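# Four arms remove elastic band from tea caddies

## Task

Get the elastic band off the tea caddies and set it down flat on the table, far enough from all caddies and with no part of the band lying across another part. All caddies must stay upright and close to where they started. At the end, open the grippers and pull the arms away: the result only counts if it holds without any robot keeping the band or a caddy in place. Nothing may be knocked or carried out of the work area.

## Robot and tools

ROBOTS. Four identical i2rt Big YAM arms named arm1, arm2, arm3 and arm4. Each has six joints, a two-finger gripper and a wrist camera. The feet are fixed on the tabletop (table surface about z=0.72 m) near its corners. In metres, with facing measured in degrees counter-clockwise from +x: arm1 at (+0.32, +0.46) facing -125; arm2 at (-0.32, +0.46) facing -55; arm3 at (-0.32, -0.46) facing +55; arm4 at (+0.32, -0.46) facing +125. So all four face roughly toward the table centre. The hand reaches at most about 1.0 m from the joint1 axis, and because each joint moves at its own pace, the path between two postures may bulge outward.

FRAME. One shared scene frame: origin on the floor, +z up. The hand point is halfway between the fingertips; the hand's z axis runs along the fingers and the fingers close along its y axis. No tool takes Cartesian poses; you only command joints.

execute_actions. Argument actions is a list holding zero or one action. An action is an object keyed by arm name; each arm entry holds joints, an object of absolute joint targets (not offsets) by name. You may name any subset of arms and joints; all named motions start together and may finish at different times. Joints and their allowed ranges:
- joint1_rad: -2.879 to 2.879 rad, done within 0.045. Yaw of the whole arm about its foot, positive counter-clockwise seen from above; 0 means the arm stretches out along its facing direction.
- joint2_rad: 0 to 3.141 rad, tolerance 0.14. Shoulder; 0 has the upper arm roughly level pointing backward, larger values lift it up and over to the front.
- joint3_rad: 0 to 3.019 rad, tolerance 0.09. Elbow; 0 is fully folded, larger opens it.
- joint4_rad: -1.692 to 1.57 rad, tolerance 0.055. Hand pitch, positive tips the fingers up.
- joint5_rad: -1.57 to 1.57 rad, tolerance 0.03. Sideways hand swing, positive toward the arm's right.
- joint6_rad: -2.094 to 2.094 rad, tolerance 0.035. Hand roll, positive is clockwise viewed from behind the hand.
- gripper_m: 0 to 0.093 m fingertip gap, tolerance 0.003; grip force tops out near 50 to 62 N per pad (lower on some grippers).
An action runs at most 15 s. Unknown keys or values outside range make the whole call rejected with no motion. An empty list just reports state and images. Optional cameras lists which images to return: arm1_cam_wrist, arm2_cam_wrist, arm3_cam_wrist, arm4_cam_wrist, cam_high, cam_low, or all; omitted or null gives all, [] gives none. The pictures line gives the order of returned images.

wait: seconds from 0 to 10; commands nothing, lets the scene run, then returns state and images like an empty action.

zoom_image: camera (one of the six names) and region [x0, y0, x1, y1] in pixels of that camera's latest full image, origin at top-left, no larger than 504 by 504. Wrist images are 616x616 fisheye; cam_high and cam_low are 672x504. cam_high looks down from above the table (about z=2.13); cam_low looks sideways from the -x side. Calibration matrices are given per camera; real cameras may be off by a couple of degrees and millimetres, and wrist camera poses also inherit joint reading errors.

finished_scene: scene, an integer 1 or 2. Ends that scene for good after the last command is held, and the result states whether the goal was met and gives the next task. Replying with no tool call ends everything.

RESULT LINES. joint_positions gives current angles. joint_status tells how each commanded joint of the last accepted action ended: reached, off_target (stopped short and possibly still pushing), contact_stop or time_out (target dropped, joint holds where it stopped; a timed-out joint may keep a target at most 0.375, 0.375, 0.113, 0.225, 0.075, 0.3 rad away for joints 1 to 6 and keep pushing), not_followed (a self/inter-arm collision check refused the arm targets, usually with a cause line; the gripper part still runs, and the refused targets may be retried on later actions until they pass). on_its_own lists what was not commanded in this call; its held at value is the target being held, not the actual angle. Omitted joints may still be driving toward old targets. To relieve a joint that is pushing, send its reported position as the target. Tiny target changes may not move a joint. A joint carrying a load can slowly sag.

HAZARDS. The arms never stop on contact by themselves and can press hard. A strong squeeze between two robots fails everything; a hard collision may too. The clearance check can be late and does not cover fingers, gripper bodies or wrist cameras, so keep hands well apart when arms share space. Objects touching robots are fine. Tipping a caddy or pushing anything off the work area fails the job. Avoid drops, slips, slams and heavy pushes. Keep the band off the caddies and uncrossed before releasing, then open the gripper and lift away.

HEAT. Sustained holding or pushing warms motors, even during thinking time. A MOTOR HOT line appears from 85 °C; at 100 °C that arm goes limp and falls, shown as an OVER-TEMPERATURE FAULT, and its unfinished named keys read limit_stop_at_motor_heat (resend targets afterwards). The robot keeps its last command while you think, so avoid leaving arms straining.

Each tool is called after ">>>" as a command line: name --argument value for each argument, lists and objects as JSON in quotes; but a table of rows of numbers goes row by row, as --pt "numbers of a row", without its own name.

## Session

>>> execute_actions --actions '[]'

Scene clock: 0.00 s.
Motor temperatures (°C, as the motors report them): arm1=[18 22 22 20 20 21] | arm2=[19 21 26 21 20 19] | arm3=[19 20 27 19 19 21] | arm4=[22 20 24 22 19 18]
arm1.joint_positions: joint1_rad=-0.017 joint2_rad=+0.447 joint3_rad=+1.471 joint4_rad=-1.522 joint5_rad=-0.015 joint6_rad=+0.012 gripper_m=+0.095
arm1.joint_status: not commanded
arm1.hand: x=+0.2472 y=+0.3534 z=+1.3594 quat_wxyz=(-0.233, -0.770, -0.386, +0.451) (m; scene frame)
arm2.joint_positions: joint1_rad=+0.010 joint2_rad=+0.445 joint3_rad=+1.474 joint4_rad=-1.548 joint5_rad=-0.008 joint6_rad=-0.009 gripper_m=+0.094
arm2.joint_status: not commanded
arm2.hand: x=-0.2434 y=+0.3676 z=+1.3071 quat_wxyz=(-0.447, -0.381, -0.776, +0.229) (m; scene frame)
arm3.joint_positions: joint1_rad=+0.014 joint2_rad=+0.441 joint3_rad=+1.470 joint4_rad=-1.539 joint5_rad=-0.010 joint6_rad=-0.016 gripper_m=+0.094
arm3.joint_status: not commanded
arm3.hand: x=-0.2584 y=-0.3577 z=+1.3439 quat_wxyz=(-0.441, +0.430, -0.747, -0.248) (m; scene frame)
arm4.joint_positions: joint1_rad=+0.008 joint2_rad=+0.450 joint3_rad=+1.453 joint4_rad=-1.526 joint5_rad=-0.008 joint6_rad=+0.010 gripper_m=+0.094
arm4.joint_status: not commanded
arm4.hand: x=+0.2450 y=-0.3527 z=+1.3156 quat_wxyz=(-0.228, +0.765, -0.407, -0.444) (m; scene frame)
pictures: arm1_cam_wrist, arm2_cam_wrist, arm3_cam_wrist, arm4_cam_wrist, cam_high, cam_low
Images, in order (width x height): arm1_cam_wrist 616x616, arm2_cam_wrist 616x616, arm3_cam_wrist 616x616, arm4_cam_wrist 616x616, cam_high 672x504, cam_low 672x504.

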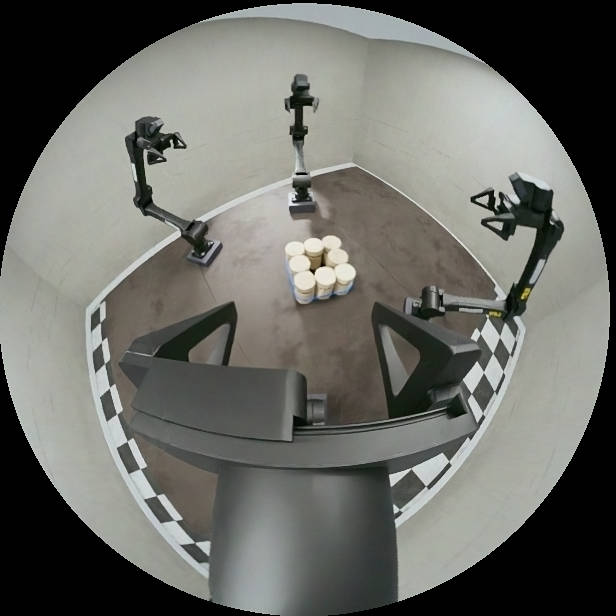

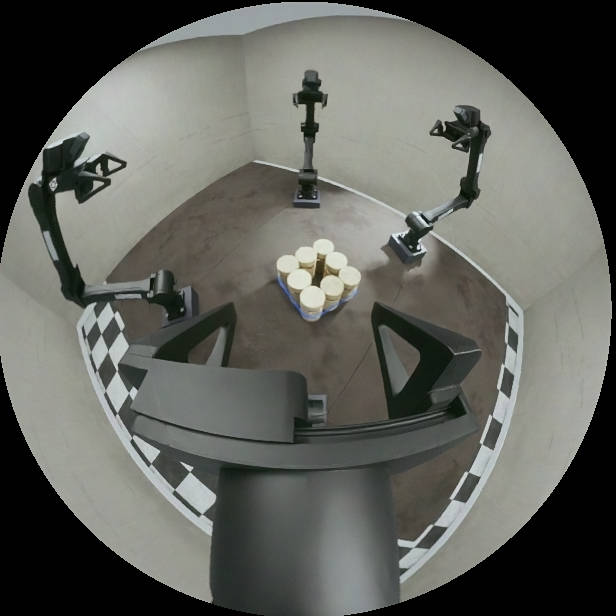

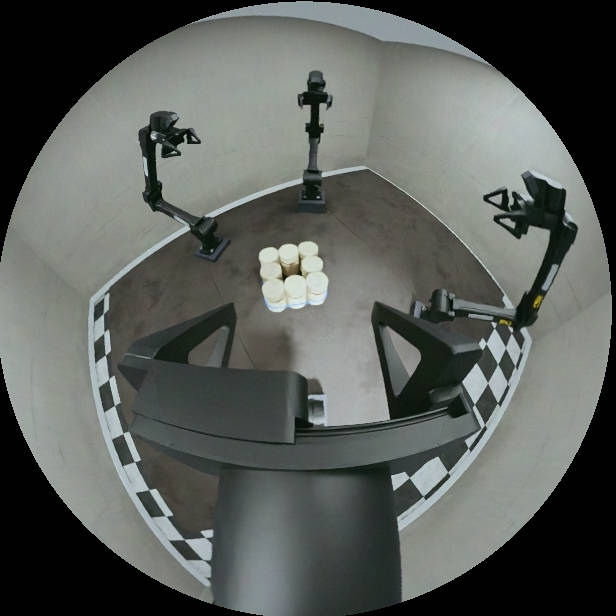

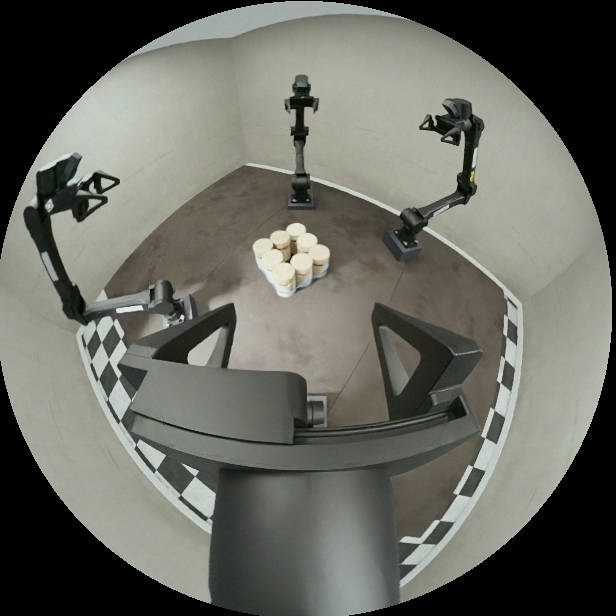

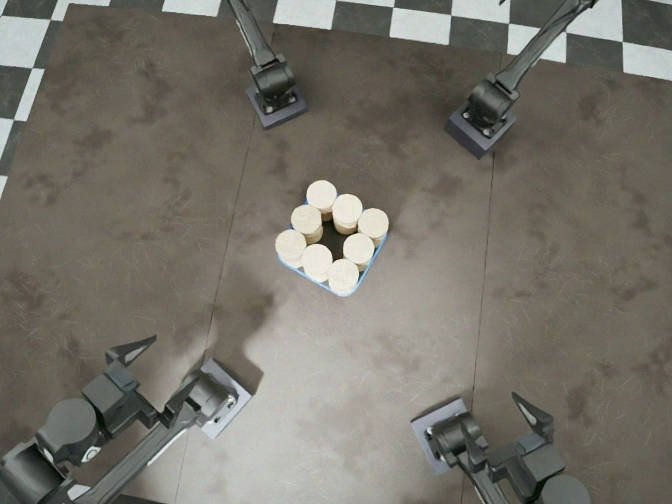

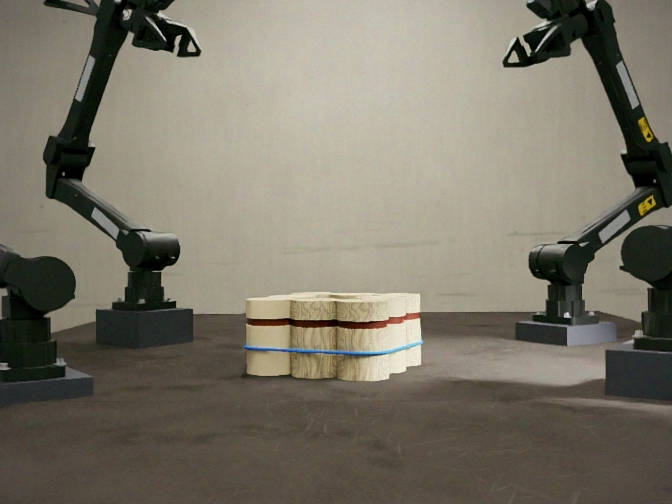

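>>> zoom_image --camera "cam_high" --region '[262, 170, 402, 310]'

>>> zoom_image --camera "cam_low" --region '[230, 280, 440, 390]'

Region (262, 170, 402, 310) of cam_high's 672x504 image, scaled by 3.600, with more detail than that image has.

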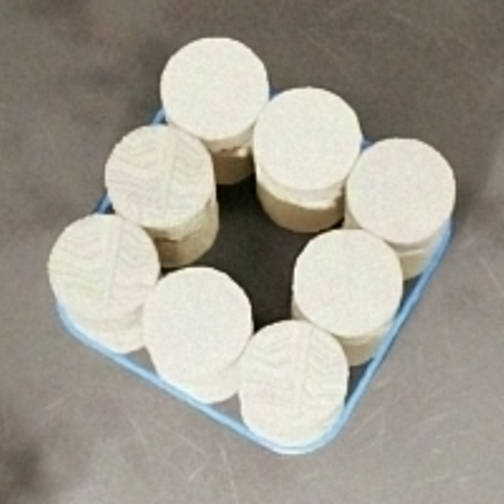

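Region (230, 280, 440, 390) of cam_low's 672x504 image, scaled by 2.400, with more detail than that image has; it fills the top 264 rows of this view, and the rest is white.

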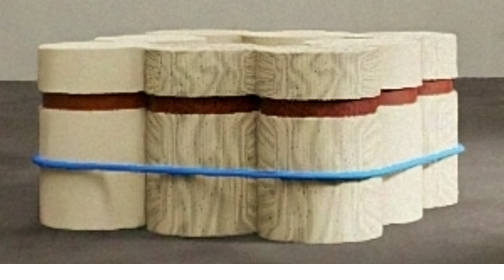

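>>> execute_actions --actions '[{"arm1":{"joints":{"joint1_rad":-0.125,"joint2_rad":1.0,"joint3_rad":0.393,"joint4_rad":0.0,"joint6_rad":1.35,"gripper_m":0.026}},"arm2":{"joints":{"joint1_rad":-0.245,"joint2_rad":0.8,"joint3_rad":0.195,"joint4_rad":0.0,"joint6_rad":1.02,"gripper_m":0.026}},"arm3":{"joints":{"joint1_rad":0.148,"joint2_rad":0.9,"joint3_rad":0.238,"joint4_rad":0.05,"joint6_rad":1.55,"gripper_m":0.026}},"arm4":{"joints":{"joint1_rad":0.066,"joint2_rad":1.0,"joint3_rad":0.463,"joint4_rad":-0.05,"joint6_rad":1.24,"gripper_m":0.026}}}]' --cameras '[]'

>>> execute_actions --actions '[{"arm1":{"joints":{"joint2_rad":1.712,"joint4_rad":0.722}},"arm2":{"joints":{"joint2_rad":1.295,"joint4_rad":0.507}},"arm3":{"joints":{"joint2_rad":1.575,"joint4_rad":0.74}},"arm4":{"joints":{"joint2_rad":1.597,"joint4_rad":0.542}}}]'

Scene clock: 68.73 s.
Motor temperatures (°C, as the motors report them): arm1=[18 22 24 20 20 21] | arm2=[19 21 29 22 20 19] | arm3=[19 21 30 20 19 21] | arm4=[22 20 27 22 19 18]
arm1.joint_positions: joint1_rad=-0.121 joint2_rad=+1.009 joint3_rad=+0.389 joint4_rad=-0.013 joint5_rad=-0.015 joint6_rad=+1.341 gripper_m=+0.026
arm1.joint_status: all done
arm1.hand: x=+0.0588 y=+0.1735 z=+0.9132 quat_wxyz=(-0.398, -0.865, +0.223, +0.207) (m; scene frame)
arm2.joint_positions: joint1_rad=-0.240 joint2_rad=+0.808 joint3_rad=+0.199 joint4_rad=-0.019 joint5_rad=-0.008 joint6_rad=+1.003 gripper_m=+0.026
arm2.joint_status: all done
arm2.hand: x=-0.1969 y=+0.1629 z=+0.8362 quat_wxyz=(-0.454, -0.789, -0.413, +0.042) (m; scene frame)
arm3.joint_positions: joint1_rad=+0.140 joint2_rad=+0.913 joint3_rad=+0.232 joint4_rad=+0.029 joint5_rad=-0.010 joint6_rad=+1.540 gripper_m=+0.026
arm3.joint_status: all done
arm3.hand: x=-0.1833 y=-0.1527 z=+0.8652 quat_wxyz=(-0.095, -0.172, -0.879, -0.433) (m; scene frame)
arm4.joint_positions: joint1_rad=+0.061 joint2_rad=+1.008 joint3_rad=+0.460 joint4_rad=-0.073 joint5_rad=-0.008 joint6_rad=+1.231 gripper_m=+0.026
arm4.joint_status: all done
arm4.hand: x=+0.0745 y=-0.1395 z=+0.9038 quat_wxyz=(+0.074, +0.425, -0.782, -0.450) (m; scene frame)
pictures: none
No camera images: the call's "cameras" was empty. Leave "cameras" out to get every camera's image.

Scene clock: 70.13 s.
Motor temperatures (°C, as the motors report them): arm1=[18 22 24 20 20 21] | arm2=[19 21 29 22 20 19] | arm3=[19 21 30 20 19 21] | arm4=[22 20 27 22 19 18]
arm1.joint_positions: joint1_rad=-0.121 joint2_rad=+1.701 joint3_rad=+0.389 joint4_rad=+0.709 joint5_rad=-0.015 joint6_rad=+1.341 gripper_m=+0.026
arm1.joint_status: all done
arm1.hand: x=+0.0235 y=+0.1367 z=+0.7812 quat_wxyz=(-0.410, -0.859, +0.222, +0.213) (m; scene frame)
arm2.joint_positions: joint1_rad=-0.240 joint2_rad=+1.291 joint3_rad=+0.199 joint4_rad=+0.488 joint5_rad=-0.008 joint6_rad=+1.003 gripper_m=+0.026
arm2.joint_status: all done
arm2.hand: x=-0.1825 y=+0.1262 z=+0.7825 quat_wxyz=(-0.464, -0.784, -0.410, +0.043) (m; scene frame)
arm3.joint_positions: joint1_rad=+0.140 joint2_rad=+1.558 joint3_rad=+0.232 joint4_rad=+0.719 joint5_rad=-0.010 joint6_rad=+1.541 gripper_m=+0.026
arm3.joint_status: all done
arm3.hand: x=-0.1657 y=-0.1133 z=+0.7823 quat_wxyz=(-0.099, -0.170, -0.869, -0.453) (m; scene frame)
arm4.joint_positions: joint1_rad=+0.061 joint2_rad=+1.598 joint3_rad=+0.460 joint4_rad=+0.519 joint5_rad=-0.008 joint6_rad=+1.231 gripper_m=+0.026
arm4.joint_status: all done
arm4.hand: x=+0.0402 y=-0.0942 z=+0.7766 quat_wxyz=(+0.074, +0.425, -0.782, -0.451) (m; scene frame)
pictures: arm1_cam_wrist, arm2_cam_wrist, arm3_cam_wrist, arm4_cam_wrist, cam_high, cam_low
camera_calibration (this result's frames):
arm1_cam_wrist: T_world_to_cam=[[0.198711, 0.555673, -0.807305, 0.551312], [0.979289, -0.0799475, 0.186015, -0.155589], [0.0388213, -0.827548, -0.560051, 0.671337], [0, 0, 0, 1]] pos_world=[0.0167529, 0.236775, 0.850002]
arm2_cam_wrist: T_world_to_cam=[[-0.685625, 0.225155, -0.69226, 0.387338], [0.348033, 0.936626, -0.0400632, -0.0166622], [0.639368, -0.268398, -0.720535, 0.843179], [0, 0, 0, 1]] pos_world=[-0.267735, 0.154703, 0.875012]
arm3_cam_wrist: T_world_to_cam=[[-0.210987, -0.529048, -0.821945, 0.552371], [-0.939188, -0.123357, 0.320482, -0.415348], [-0.270943, 0.839578, -0.470848, 0.542459], [0, 0, 0, 1]] pos_world=[-0.126571, -0.214443, 0.842546]
arm4_cam_wrist: T_world_to_cam=[[0.600795, -0.236594, -0.763589, 0.545585], [-0.222779, -0.966911, 0.124308, -0.173297], [-0.767733, 0.0954275, -0.633624, 0.658249], [0, 0, 0, 1]] pos_world=[0.138969, -0.101296, 0.855227]
Images, in order (width x height): arm1_cam_wrist 616x616, arm2_cam_wrist 616x616, arm3_cam_wrist 616x616, arm4_cam_wrist 616x616, cam_high 672x504, cam_low 672x504.

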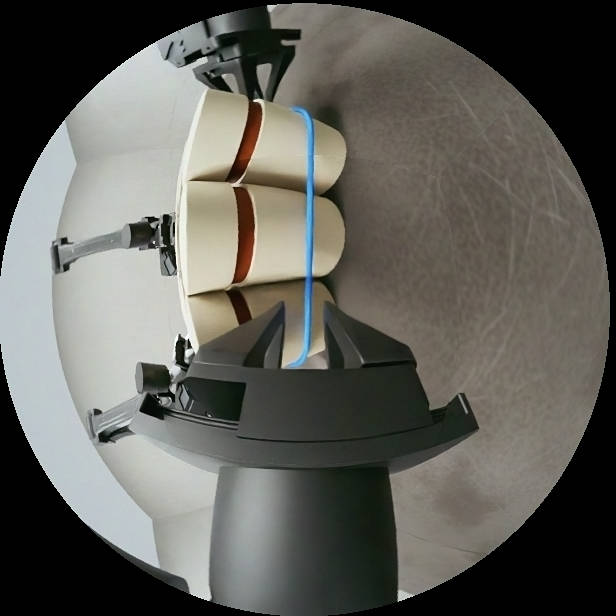

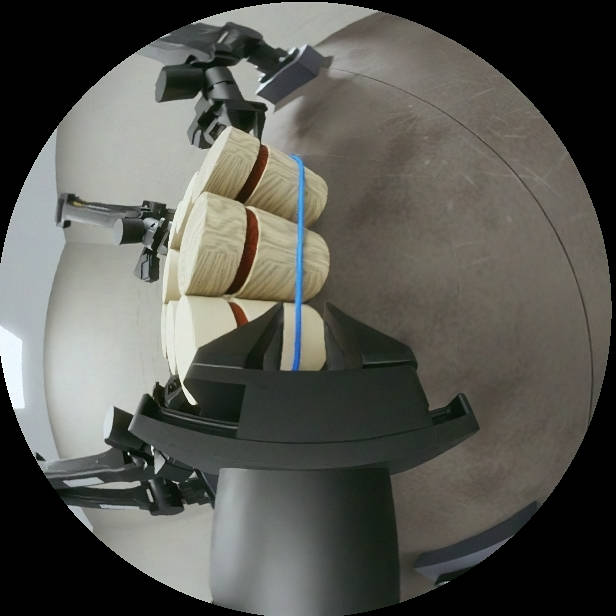

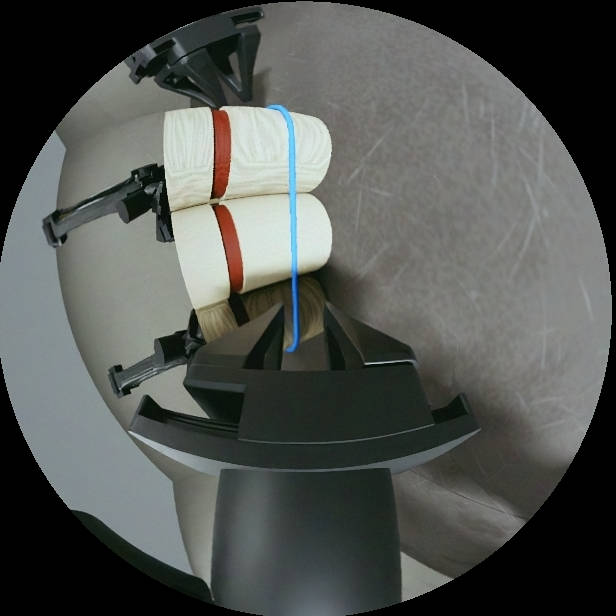

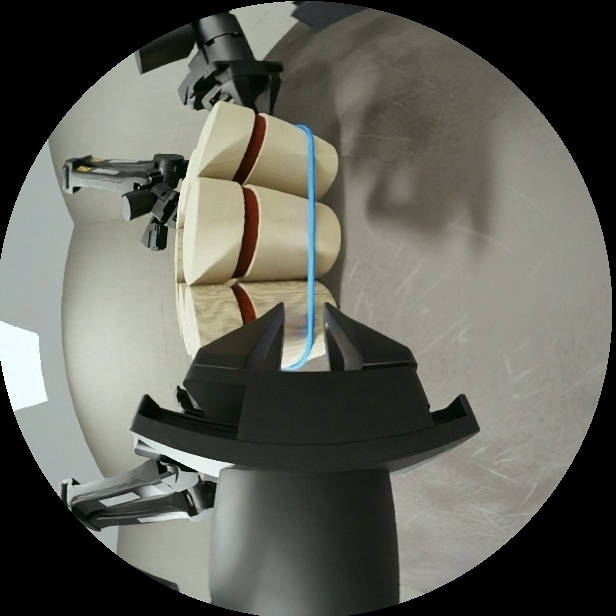

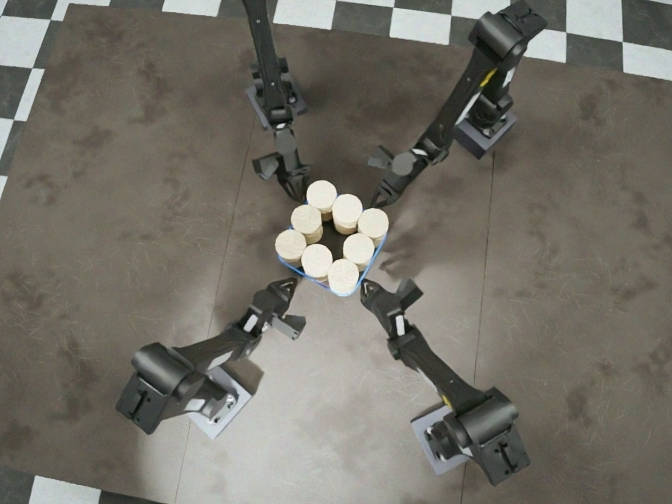

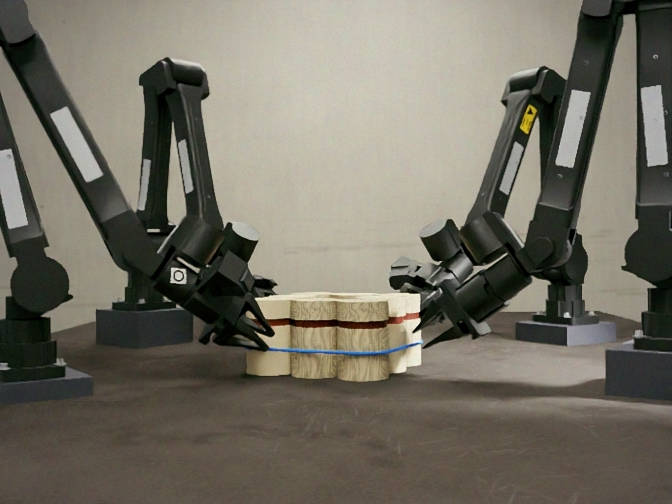

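>>> zoom_image --camera "cam_high" --region '[262, 170, 402, 310]'

Region (262, 170, 402, 310) of cam_high's 672x504 image, scaled by 3.600, with more detail than that image has.

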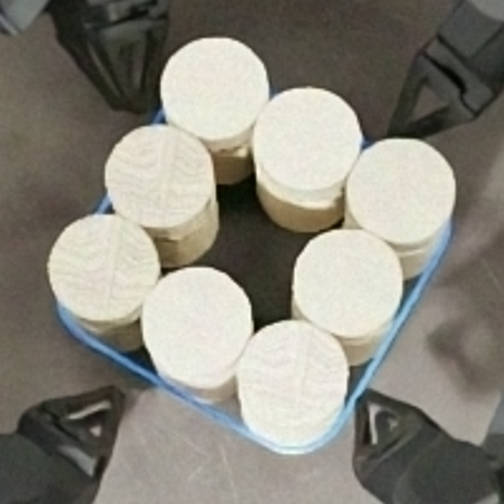

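>>> execute_actions --actions '[{"arm1":{"joints":{"joint2_rad":1.848,"joint3_rad":0.49,"joint4_rad":0.785}},"arm2":{"joints":{"joint2_rad":1.463,"joint3_rad":0.29,"joint4_rad":0.617}},"arm3":{"joints":{"joint1_rad":0.155,"joint2_rad":1.715,"joint3_rad":0.348,"joint4_rad":0.795}},"arm4":{"joints":{"joint2_rad":1.725,"joint3_rad":0.548,"joint4_rad":0.61}}}]'

Scene clock: 126.73 s.
Motor temperatures (°C, as the motors report them): arm1=[18 22 23 20 20 21] | arm2=[19 21 28 22 19 19] | arm3=[19 20 27 20 19 21] | arm4=[22 21 25 22 19 18]
arm1.joint_positions: joint1_rad=-0.122 joint2_rad=+1.839 joint3_rad=+0.471 joint4_rad=+0.771 joint5_rad=-0.015 joint6_rad=+1.342 gripper_m=+0.026
arm1.joint_status: all done
arm1.hand: x=+0.0035 y=+0.1158 z=+0.7578 quat_wxyz=(-0.412, -0.857, +0.222, +0.215) (m; scene frame)
arm2.joint_positions: joint1_rad=-0.242 joint2_rad=+1.460 joint3_rad=+0.260 joint4_rad=+0.599 joint5_rad=-0.006 joint6_rad=+1.003 gripper_m=+0.026
arm2.joint_status: all done
arm2.hand: x=-0.1732 y=+0.1002 z=+0.7670 quat_wxyz=(-0.465, -0.784, -0.409, +0.044) (m; scene frame)
arm3.joint_positions: joint1_rad=+0.149 joint2_rad=+1.698 joint3_rad=+0.333 joint4_rad=+0.774 joint5_rad=-0.012 joint6_rad=+1.541 gripper_m=+0.026
arm3.joint_status: all done
arm3.hand: x=-0.1532 y=-0.0751 z=+0.7698 quat_wxyz=(-0.098, -0.165, -0.867, -0.461) (m; scene frame)
arm4.joint_positions: joint1_rad=+0.061 joint2_rad=+1.727 joint3_rad=+0.522 joint4_rad=+0.587 joint5_rad=-0.006 joint6_rad=+1.232 gripper_m=+0.026
arm4.joint_status: all done
arm4.hand: x=+0.0259 y=-0.0747 z=+0.7535 quat_wxyz=(+0.073, +0.424, -0.782, -0.451) (m; scene frame)
pictures: arm1_cam_wrist, arm2_cam_wrist, arm3_cam_wrist, arm4_cam_wrist, cam_high, cam_low
camera_calibration (this result's frames):
arm1_cam_wrist: T_world_to_cam=[[0.196268, 0.551922, -0.810469, 0.550762], [0.979889, -0.0800559, 0.182778, -0.130845], [0.0359965, -0.830044, -0.556535, 0.639373], [0, 0, 0, 1]] pos_world=[-0.00289805, 0.216255, 0.826125]
arm2_cam_wrist: T_world_to_cam=[[-0.684775, 0.226231, -0.69275, 0.389229], [0.351476, 0.935254, -0.0420038, 0.00604993], [0.638395, -0.272248, -0.719954, 0.818872], [0, 0, 0, 1]] pos_world=[-0.258355, 0.129222, 0.859443]
arm3_cam_wrist: T_world_to_cam=[[-0.200678, -0.518486, -0.831205, 0.574484], [-0.93948, -0.138639, 0.313299, -0.390572], [-0.277679, 0.843772, -0.459285, 0.498296], [0, 0, 0, 1]] pos_world=[-0.113282, -0.176735, 0.828739]
arm4_cam_wrist: T_world_to_cam=[[0.600632, -0.236991, -0.763594, 0.541074], [-0.225157, -0.966544, 0.122874, -0.15353], [-0.767167, 0.0981259, -0.633898, 0.631127], [0, 0, 0, 1]] pos_world=[0.124625, -0.0820933, 0.832095]
Images, in order (width x height): arm1_cam_wrist 616x616, arm2_cam_wrist 616x616, arm3_cam_wrist 616x616, arm4_cam_wrist 616x616, cam_high 672x504, cam_low 672x504.

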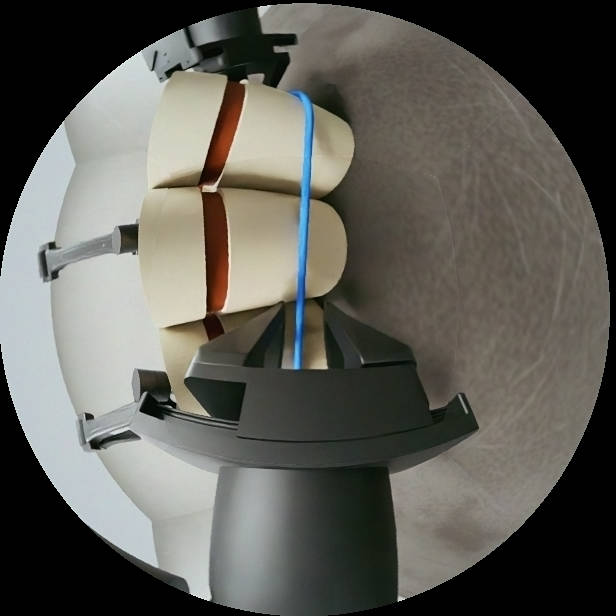

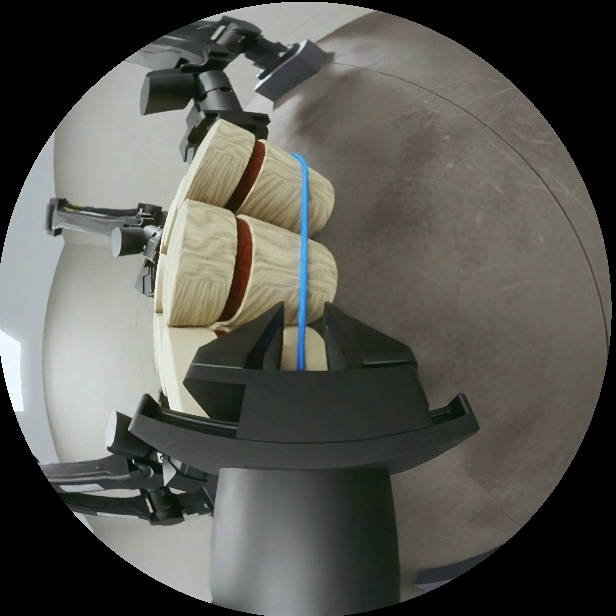

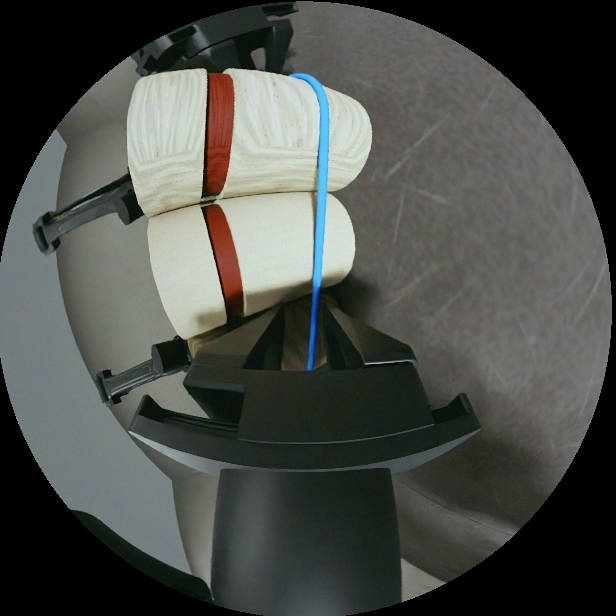

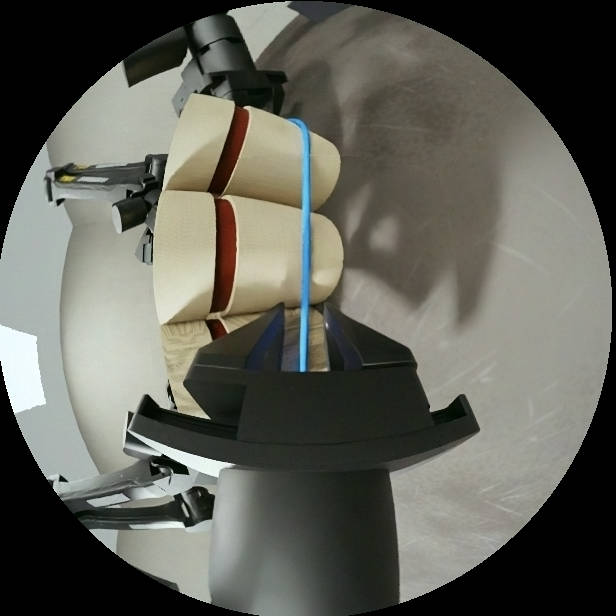

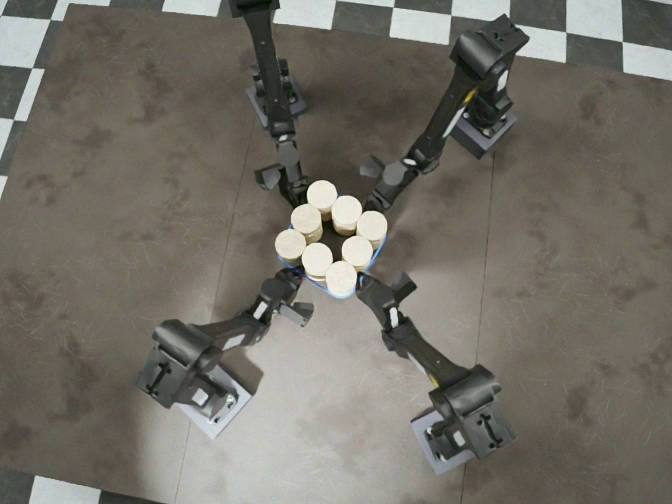

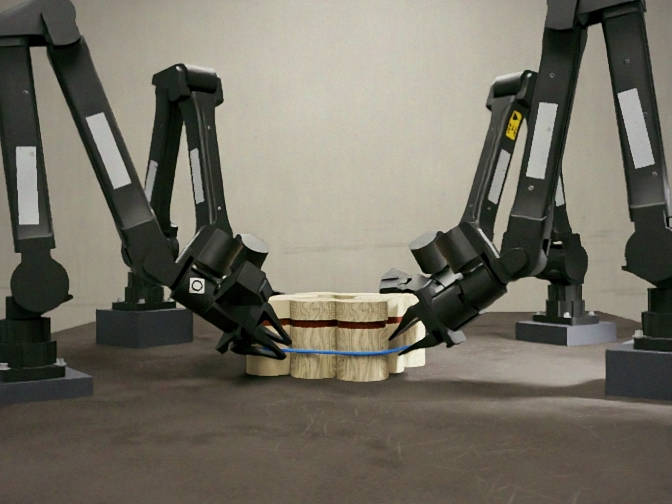

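>>> execute_actions --actions '[{"arm1":{"joints":{"gripper_m":0}},"arm2":{"joints":{"gripper_m":0}},"arm3":{"joints":{"gripper_m":0}},"arm4":{"joints":{"gripper_m":0}}}]' --cameras '["arm1_cam_wrist","arm2_cam_wrist","arm4_cam_wrist","cam_high"]'

Scene clock: 131.00 s.
Motor temperatures (°C, as the motors report them): arm1=[18 22 23 20 20 21] | arm2=[19 21 28 22 19 19] | arm3=[19 20 27 20 19 21] | arm4=[22 21 26 22 19 18]
arm1.joint_positions: joint1_rad=-0.122 joint2_rad=+1.839 joint3_rad=+0.473 joint4_rad=+0.773 joint5_rad=-0.015 joint6_rad=+1.342 gripper_m=+0.003
arm1.joint_status: all done
arm1.hand: x=+0.0026 y=+0.1149 z=+0.7587 quat_wxyz=(-0.413, -0.856, +0.222, +0.216) (m; scene frame)
arm2.joint_positions: joint1_rad=-0.242 joint2_rad=+1.460 joint3_rad=+0.260 joint4_rad=+0.599 joint5_rad=-0.006 joint6_rad=+1.003 gripper_m=+0.002
arm2.joint_status: all done
arm2.hand: x=-0.1732 y=+0.1002 z=+0.7670 quat_wxyz=(-0.465, -0.784, -0.409, +0.044) (m; scene frame)
arm3.joint_positions: joint1_rad=+0.149 joint2_rad=+1.698 joint3_rad=+0.333 joint4_rad=+0.774 joint5_rad=-0.012 joint6_rad=+1.541 gripper_m=+0.002
arm3.joint_status: all done
arm3.hand: x=-0.1532 y=-0.0751 z=+0.7698 quat_wxyz=(-0.098, -0.165, -0.867, -0.461) (m; scene frame)
arm4.joint_positions: joint1_rad=+0.061 joint2_rad=+1.727 joint3_rad=+0.522 joint4_rad=+0.587 joint5_rad=-0.006 joint6_rad=+1.232 gripper_m=+0.003
arm4.joint_status: all done
arm4.hand: x=+0.0259 y=-0.0747 z=+0.7535 quat_wxyz=(+0.073, +0.424, -0.782, -0.451) (m; scene frame)
pictures: arm1_cam_wrist, arm2_cam_wrist, arm4_cam_wrist, cam_high
camera_calibration (this result's frames):
arm1_cam_wrist: T_world_to_cam=[[0.194148, 0.549658, -0.812516, 0.553995], [0.980363, -0.0795214, 0.180459, -0.128563], [0.0345783, -0.831597, -0.554303, 0.637638], [0, 0, 0, 1]] pos_world=[-0.00356678, 0.215527, 0.826775]
arm2_cam_wrist: T_world_to_cam=[[-0.684775, 0.226231, -0.69275, 0.389229], [0.351476, 0.935254, -0.0420038, 0.00604993], [0.638395, -0.272248, -0.719954, 0.818872], [0, 0, 0, 1]] pos_world=[-0.258355, 0.129222, 0.859443]
arm4_cam_wrist: T_world_to_cam=[[0.600632, -0.236991, -0.763594, 0.541074], [-0.225157, -0.966544, 0.122874, -0.15353], [-0.767167, 0.0981259, -0.633898, 0.631127], [0, 0, 0, 1]] pos_world=[0.124625, -0.0820933, 0.832095]
Images, in order (width x height): arm1_cam_wrist 616x616, arm2_cam_wrist 616x616, arm4_cam_wrist 616x616, cam_high 672x504.

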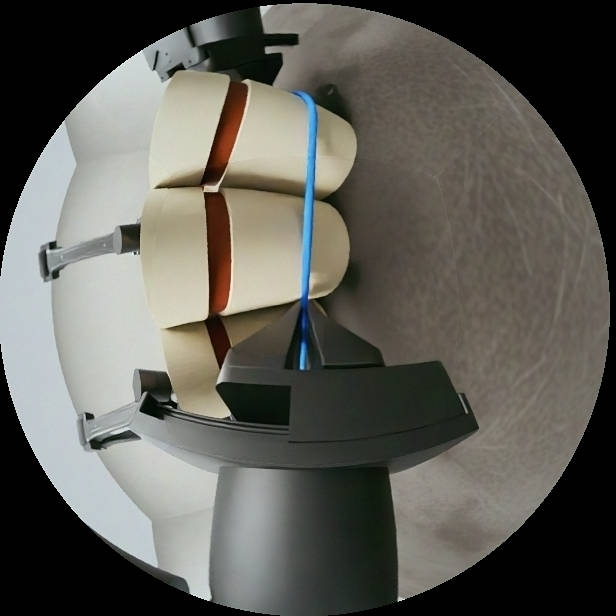

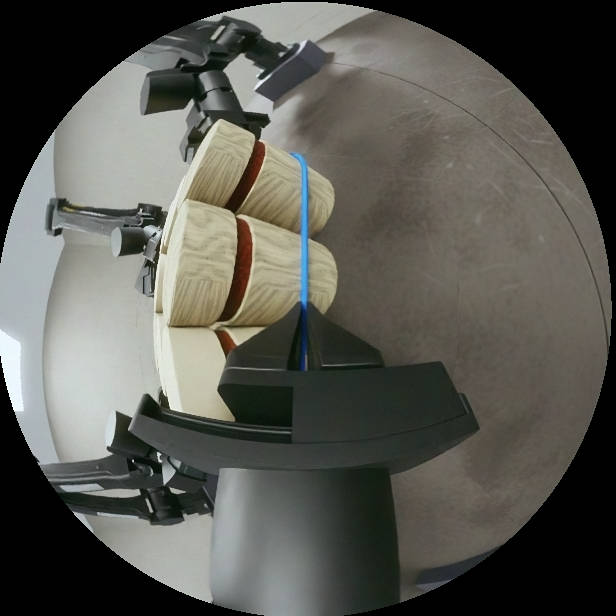

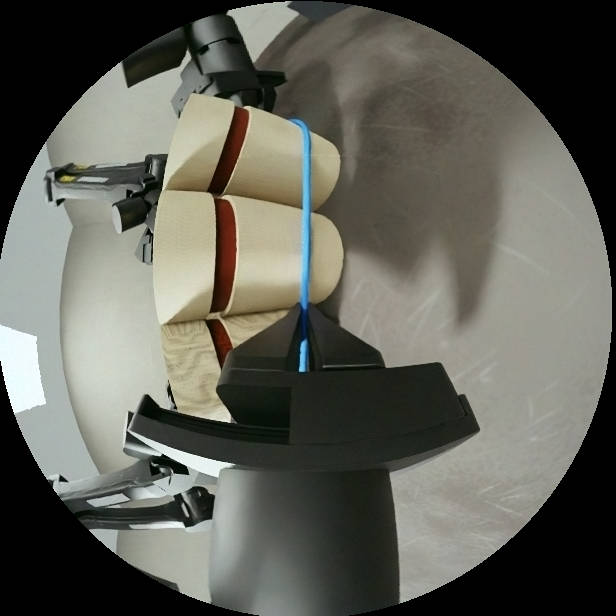

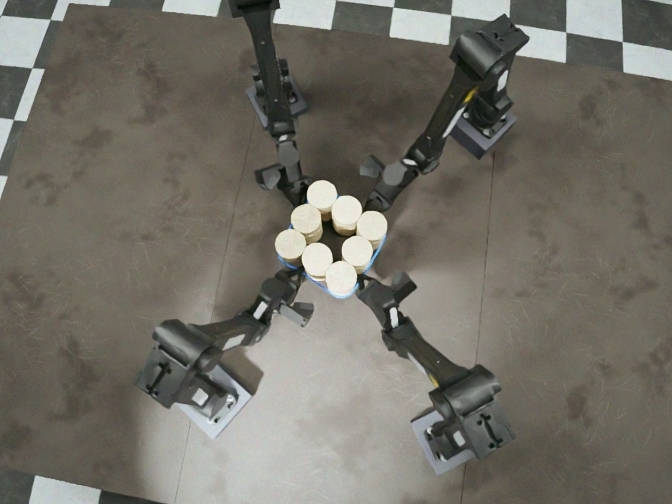

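>>> execute_actions --actions '[{"arm1":{"joints":{"joint1_rad":-0.092,"joint2_rad":1.778,"joint3_rad":0.352,"joint4_rad":0.835}},"arm2":{"joints":{"joint1_rad":-0.272,"joint2_rad":1.315,"joint3_rad":0.145,"joint4_rad":0.555}},"arm3":{"joints":{"joint1_rad":0.216,"joint2_rad":1.625,"joint3_rad":0.235,"joint4_rad":0.80}},"arm4":{"joints":{"joint1_rad":0.072,"joint2_rad":1.643,"joint3_rad":0.387,"joint4_rad":0.67}}}]' --cameras '["cam_low","cam_high"]'

Scene clock: 151.00 s.
Motor temperatures (°C, as the motors report them): arm1=[18 22 23 20 20 21] | arm2=[19 21 28 22 19 19] | arm3=[19 21 27 20 19 21] | arm4=[22 21 26 23 19 18]
arm1.joint_positions: joint1_rad=-0.096 joint2_rad=+1.779 joint3_rad=+0.370 joint4_rad=+0.836 joint5_rad=-0.014 joint6_rad=+1.346 gripper_m=+0.003
arm1.joint_status: all done
arm1.hand: x=+0.0341 y=+0.1330 z=+0.7693 quat_wxyz=(-0.424, -0.854, +0.212, +0.214) (m; scene frame)
arm2.joint_positions: joint1_rad=-0.260 joint2_rad=+1.314 joint3_rad=+0.163 joint4_rad=+0.571 joint5_rad=-0.014 joint6_rad=+1.004 gripper_m=+0.002
arm2.joint_status: all done
arm2.hand: x=-0.1910 y=+0.1316 z=+0.7784 quat_wxyz=(-0.474, -0.782, -0.401, +0.045) (m; scene frame)
arm3.joint_positions: joint1_rad=+0.204 joint2_rad=+1.631 joint3_rad=+0.247 joint4_rad=+0.793 joint5_rad=-0.004 joint6_rad=+1.542 gripper_m=+0.002
arm3.joint_status: all done
arm3.hand: x=-0.1844 y=-0.0966 z=+0.7756 quat_wxyz=(-0.088, -0.143, -0.870, -0.463) (m; scene frame)
arm4.joint_positions: joint1_rad=+0.067 joint2_rad=+1.646 joint3_rad=+0.405 joint4_rad=+0.661 joint5_rad=-0.007 joint6_rad=+1.233 gripper_m=+0.003
arm4.joint_status: all done
arm4.hand: x=+0.0461 y=-0.1060 z=+0.7657 quat_wxyz=(+0.078, +0.422, -0.773, -0.468) (m; scene frame)
pictures: cam_high, cam_low
Images, in order (width x height): cam_high 672x504, cam_low 672x504.

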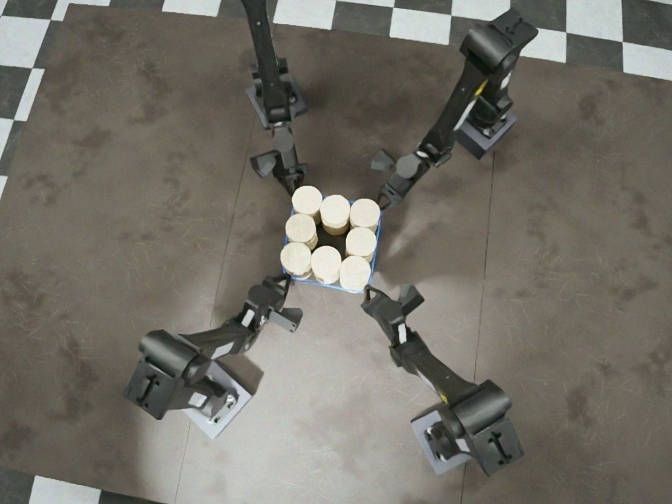

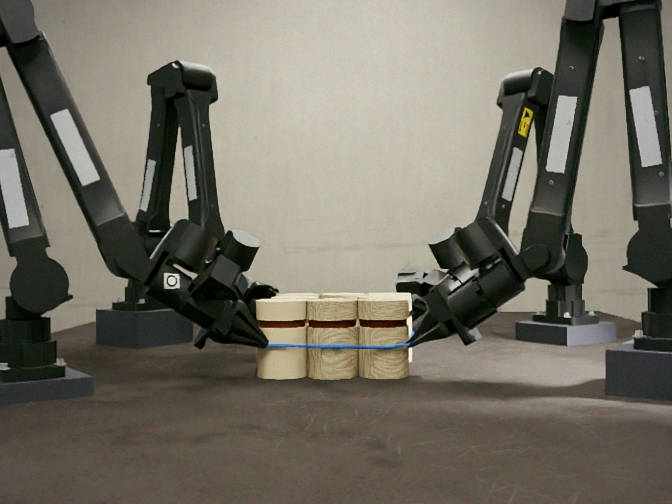

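>>> execute_actions --actions '[{"arm1":{"joints":{"joint1_rad":0.042,"joint2_rad":1.785,"joint3_rad":0.415,"joint4_rad":0.77}},"arm2":{"joints":{"joint1_rad":-0.048,"joint2_rad":1.26,"joint3_rad":0.12,"joint4_rad":0.515}},"arm3":{"joints":{"joint1_rad":0.328,"joint2_rad":1.687,"joint3_rad":0.395,"joint4_rad":0.69}},"arm4":{"joints":{"joint1_rad":0.206,"joint2_rad":1.656,"joint3_rad":0.465,"joint4_rad":0.60}}}]' --cameras '["cam_low","cam_high"]'

>>> zoom_image --camera "cam_high" --region '[262, 170, 402, 310]'

Scene clock: 176.83 s.
Motor temperatures (°C, as the motors report them): arm1=[18 22 22 20 20 21] | arm2=[19 21 27 22 20 19] | arm3=[19 21 26 20 19 21] | arm4=[22 21 25 22 19 18]
arm1.joint_positions: joint1_rad=+0.030 joint2_rad=+1.779 joint3_rad=+0.423 joint4_rad=+0.785 joint5_rad=-0.008 joint6_rad=+1.347 gripper_m=+0.003
arm1.joint_status: all done
arm1.hand: x=+0.0654 y=+0.0833 z=+0.7730 quat_wxyz=(-0.437, -0.865, +0.160, +0.189) (m; scene frame)
arm2.joint_positions: joint1_rad=-0.054 joint2_rad=+1.261 joint3_rad=+0.131 joint4_rad=+0.530 joint5_rad=-0.008 joint6_rad=+1.007 gripper_m=+0.002
arm2.joint_status: all done
arm2.hand: x=-0.1361 y=+0.1773 z=+0.7750 quat_wxyz=(-0.467, -0.743, -0.480, -0.001) (m; scene frame)
arm3.joint_positions: joint1_rad=+0.315 joint2_rad=+1.670 joint3_rad=+0.384 joint4_rad=+0.703 joint5_rad=-0.002 joint6_rad=+1.544 gripper_m=+0.002
arm3.joint_status: all done
arm3.hand: x=-0.2126 y=-0.0335 z=+0.7822 quat_wxyz=(-0.063, -0.096, -0.875, -0.471) (m; scene frame)
arm4.joint_positions: joint1_rad=+0.197 joint2_rad=+1.651 joint3_rad=+0.454 joint4_rad=+0.615 joint5_rad=+0.000 joint6_rad=+1.235 gripper_m=+0.003
arm4.joint_status: all done
arm4.hand: x=-0.0092 y=-0.1316 z=+0.7704 quat_wxyz=(+0.106, +0.469, -0.746, -0.461) (m; scene frame)
pictures: cam_high, cam_low
Images, in order (width x height): cam_high 672x504, cam_low 672x504.

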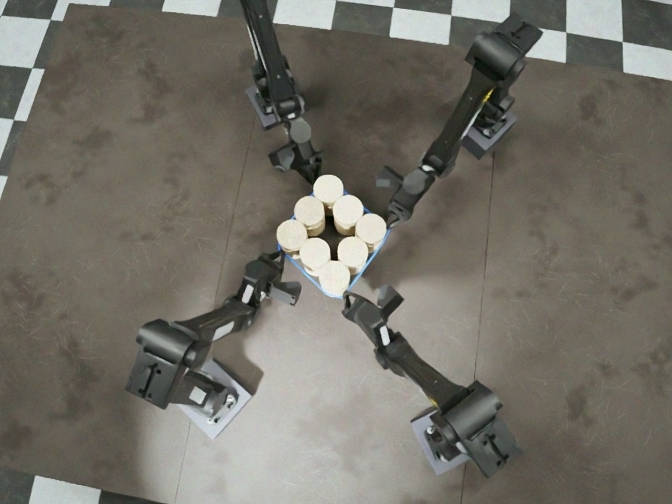

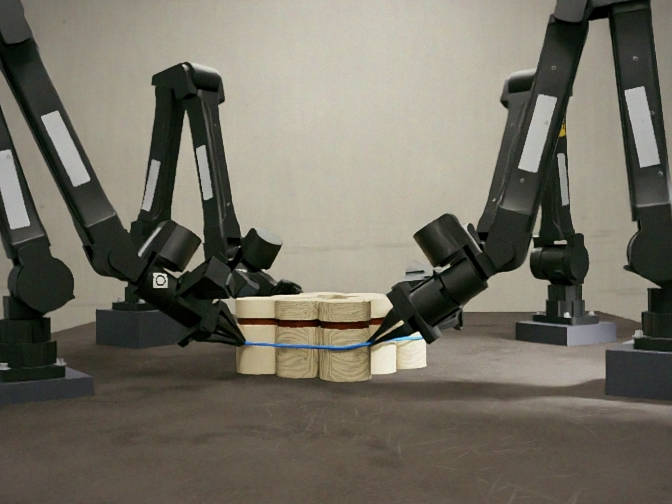

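Region (262, 170, 402, 310) of cam_high's 672x504 image, scaled by 3.600, with more detail than that image has.

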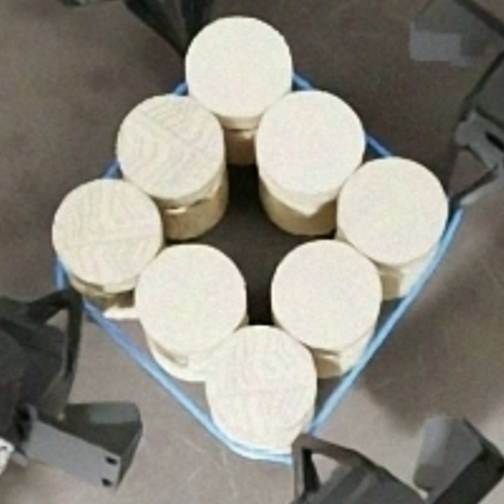

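>>> execute_actions --actions '[{"arm1":{"joints":{"joint1_rad":0.036,"joint2_rad":1.755,"joint3_rad":0.372,"joint4_rad":0.76}},"arm2":{"joints":{"joint1_rad":-0.115,"joint2_rad":1.268,"joint3_rad":0.155,"joint4_rad":0.503}},"arm3":{"joints":{"joint1_rad":0.303,"joint2_rad":1.63,"joint3_rad":0.308,"joint4_rad":0.715}},"arm4":{"joints":{"joint1_rad":0.16,"joint2_rad":1.622,"joint3_rad":0.422,"joint4_rad":0.58}}}]' --cameras '["cam_high"]'

>>> zoom_image --camera "cam_high" --region '[262, 170, 402, 310]'

Scene clock: 196.27 s.
Motor temperatures (°C, as the motors report them): arm1=[18 22 22 20 20 21] | arm2=[19 21 27 22 19 19] | arm3=[19 21 26 20 19 21] | arm4=[22 21 25 22 19 18]
arm1.joint_positions: joint1_rad=+0.028 joint2_rad=+1.756 joint3_rad=+0.391 joint4_rad=+0.779 joint5_rad=-0.006 joint6_rad=+1.347 gripper_m=+0.003
arm1.joint_status: all done
arm1.hand: x=+0.0719 y=+0.0951 z=+0.7727 quat_wxyz=(-0.430, -0.868, +0.162, +0.187) (m; scene frame)
arm2.joint_positions: joint1_rad=-0.111 joint2_rad=+1.261 joint3_rad=+0.151 joint4_rad=+0.523 joint5_rad=-0.008 joint6_rad=+1.007 gripper_m=+0.002
arm2.joint_status: all done
arm2.hand: x=-0.1484 y=+0.1600 z=+0.7808 quat_wxyz=(-0.472, -0.754, -0.457, +0.012) (m; scene frame)
arm3.joint_positions: joint1_rad=+0.299 joint2_rad=+1.641 joint3_rad=+0.323 joint4_rad=+0.706 joint5_rad=+0.001 joint6_rad=+1.544 gripper_m=+0.002
arm3.joint_status: all done
arm3.hand: x=-0.2121 y=-0.0614 z=+0.7756 quat_wxyz=(-0.067, -0.105, -0.881, -0.457) (m; scene frame)
arm4.joint_positions: joint1_rad=+0.155 joint2_rad=+1.632 joint3_rad=+0.437 joint4_rad=+0.600 joint5_rad=+0.000 joint6_rad=+1.235 gripper_m=+0.003
arm4.joint_status: all done
arm4.hand: x=+0.0105 y=-0.1239 z=+0.7702 quat_wxyz=(+0.095, +0.455, -0.758, -0.458) (m; scene frame)
pictures: cam_high
Images, in order (width x height): cam_high 672x504.

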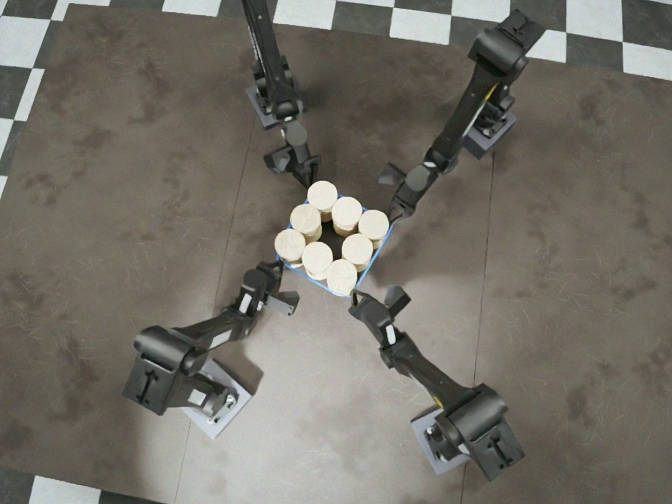

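Region (262, 170, 402, 310) of cam_high's 672x504 image, scaled by 3.600, with more detail than that image has.

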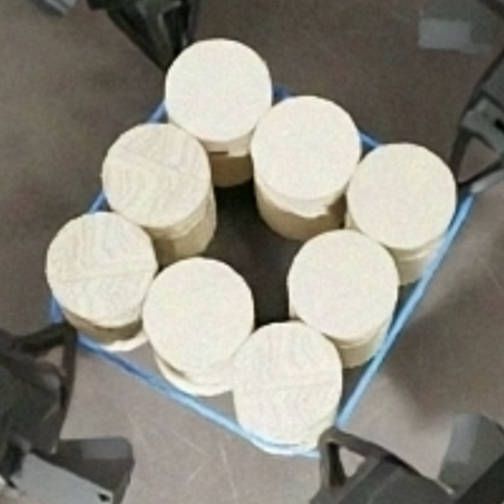

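>>> execute_actions --actions '[{"arm1":{"joints":{"joint1_rad":0.10,"joint2_rad":1.72,"joint3_rad":0.295,"joint4_rad":0.805}},"arm2":{"joints":{"joint1_rad":-0.08,"joint2_rad":1.085,"joint3_rad":0.045,"joint4_rad":0.41}},"arm3":{"joints":{"joint1_rad":0.40,"joint2_rad":1.60,"joint3_rad":0.26,"joint4_rad":0.74}},"arm4":{"joints":{"joint1_rad":0.207,"joint2_rad":1.555,"joint3_rad":0.33,"joint4_rad":0.61}}}]' --cameras '["cam_high","cam_low"]'

>>> zoom_image --camera "cam_high" --region '[242, 150, 422, 330]'

Scene clock: 217.13 s.
Motor temperatures (°C, as the motors report them): arm1=[18 22 22 20 20 21] | arm2=[19 20 27 22 19 19] | arm3=[19 21 25 20 20 21] | arm4=[22 21 24 22 19 18]
arm1.joint_positions: joint1_rad=+0.065 joint2_rad=+1.710 joint3_rad=+0.345 joint4_rad=+0.825 joint5_rad=+0.005 joint6_rad=+1.349 gripper_m=+0.003
arm1.joint_status: all done
arm1.hand: x=+0.0897 y=+0.0964 z=+0.7878 quat_wxyz=(-0.450, -0.860, +0.147, +0.191) (m; scene frame)
arm2.joint_positions: joint1_rad=-0.092 joint2_rad=+1.074 joint3_rad=+0.096 joint4_rad=+0.444 joint5_rad=-0.006 joint6_rad=+1.008 gripper_m=+0.002
arm2.joint_status: all done
arm2.hand: x=-0.1529 y=+0.1801 z=+0.8008 quat_wxyz=(-0.496, -0.739, -0.456, +0.009) (m; scene frame)
arm3.joint_positions: joint1_rad=+0.348 joint2_rad=+1.602 joint3_rad=+0.291 joint4_rad=+0.749 joint5_rad=+0.023 joint6_rad=+1.545 gripper_m=+0.002
arm3.joint_status: joint1_rad time_out (moved +0.049 of +0.101); the others done
arm3.on_its_own: joint1_rad reads +0.348 and still pushes toward +0.400 since a time_out
arm3.hand: x=-0.2289 y=-0.0625 z=+0.7900 quat_wxyz=(-0.068, -0.088, -0.871, -0.479) (m; scene frame)
arm4.joint_positions: joint1_rad=+0.179 joint2_rad=+1.548 joint3_rad=+0.376 joint4_rad=+0.625 joint5_rad=+0.007 joint6_rad=+1.237 gripper_m=+0.003
arm4.joint_status: all done
arm4.hand: x=+0.0156 y=-0.1429 z=+0.7897 quat_wxyz=(+0.102, +0.456, -0.744, -0.478) (m; scene frame)
pictures: cam_high, cam_low
Images, in order (width x height): cam_high 672x504, cam_low 672x504.

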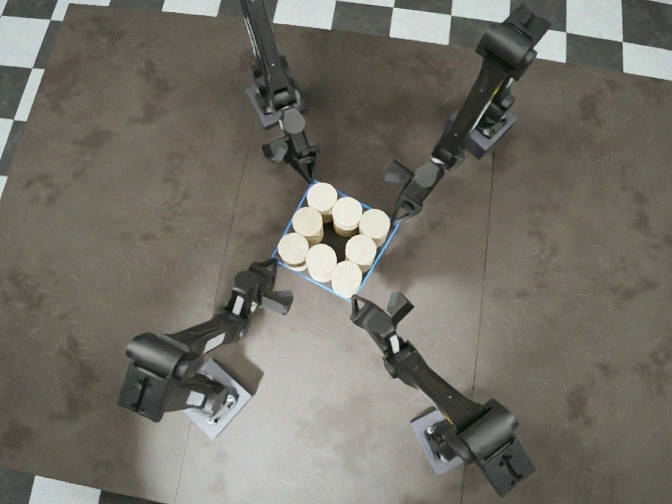

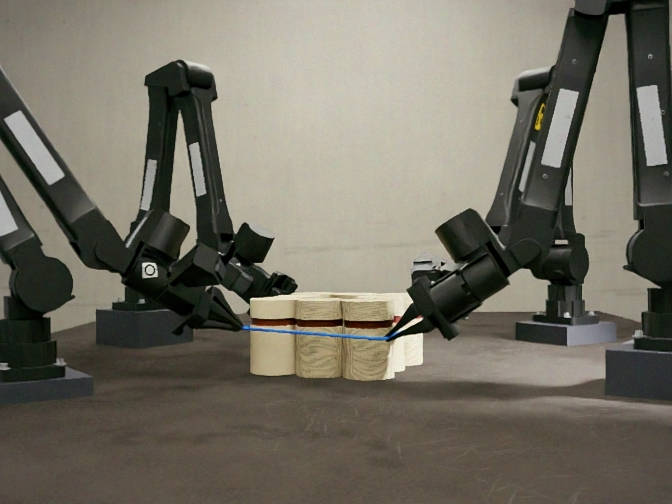

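Region (242, 150, 422, 330) of cam_high's 672x504 image, scaled by 2.800, with more detail than that image has.

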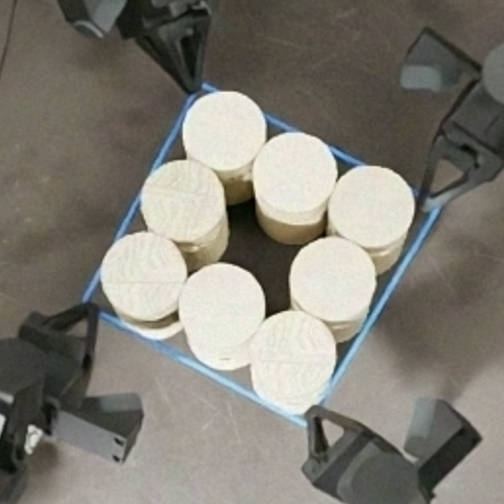

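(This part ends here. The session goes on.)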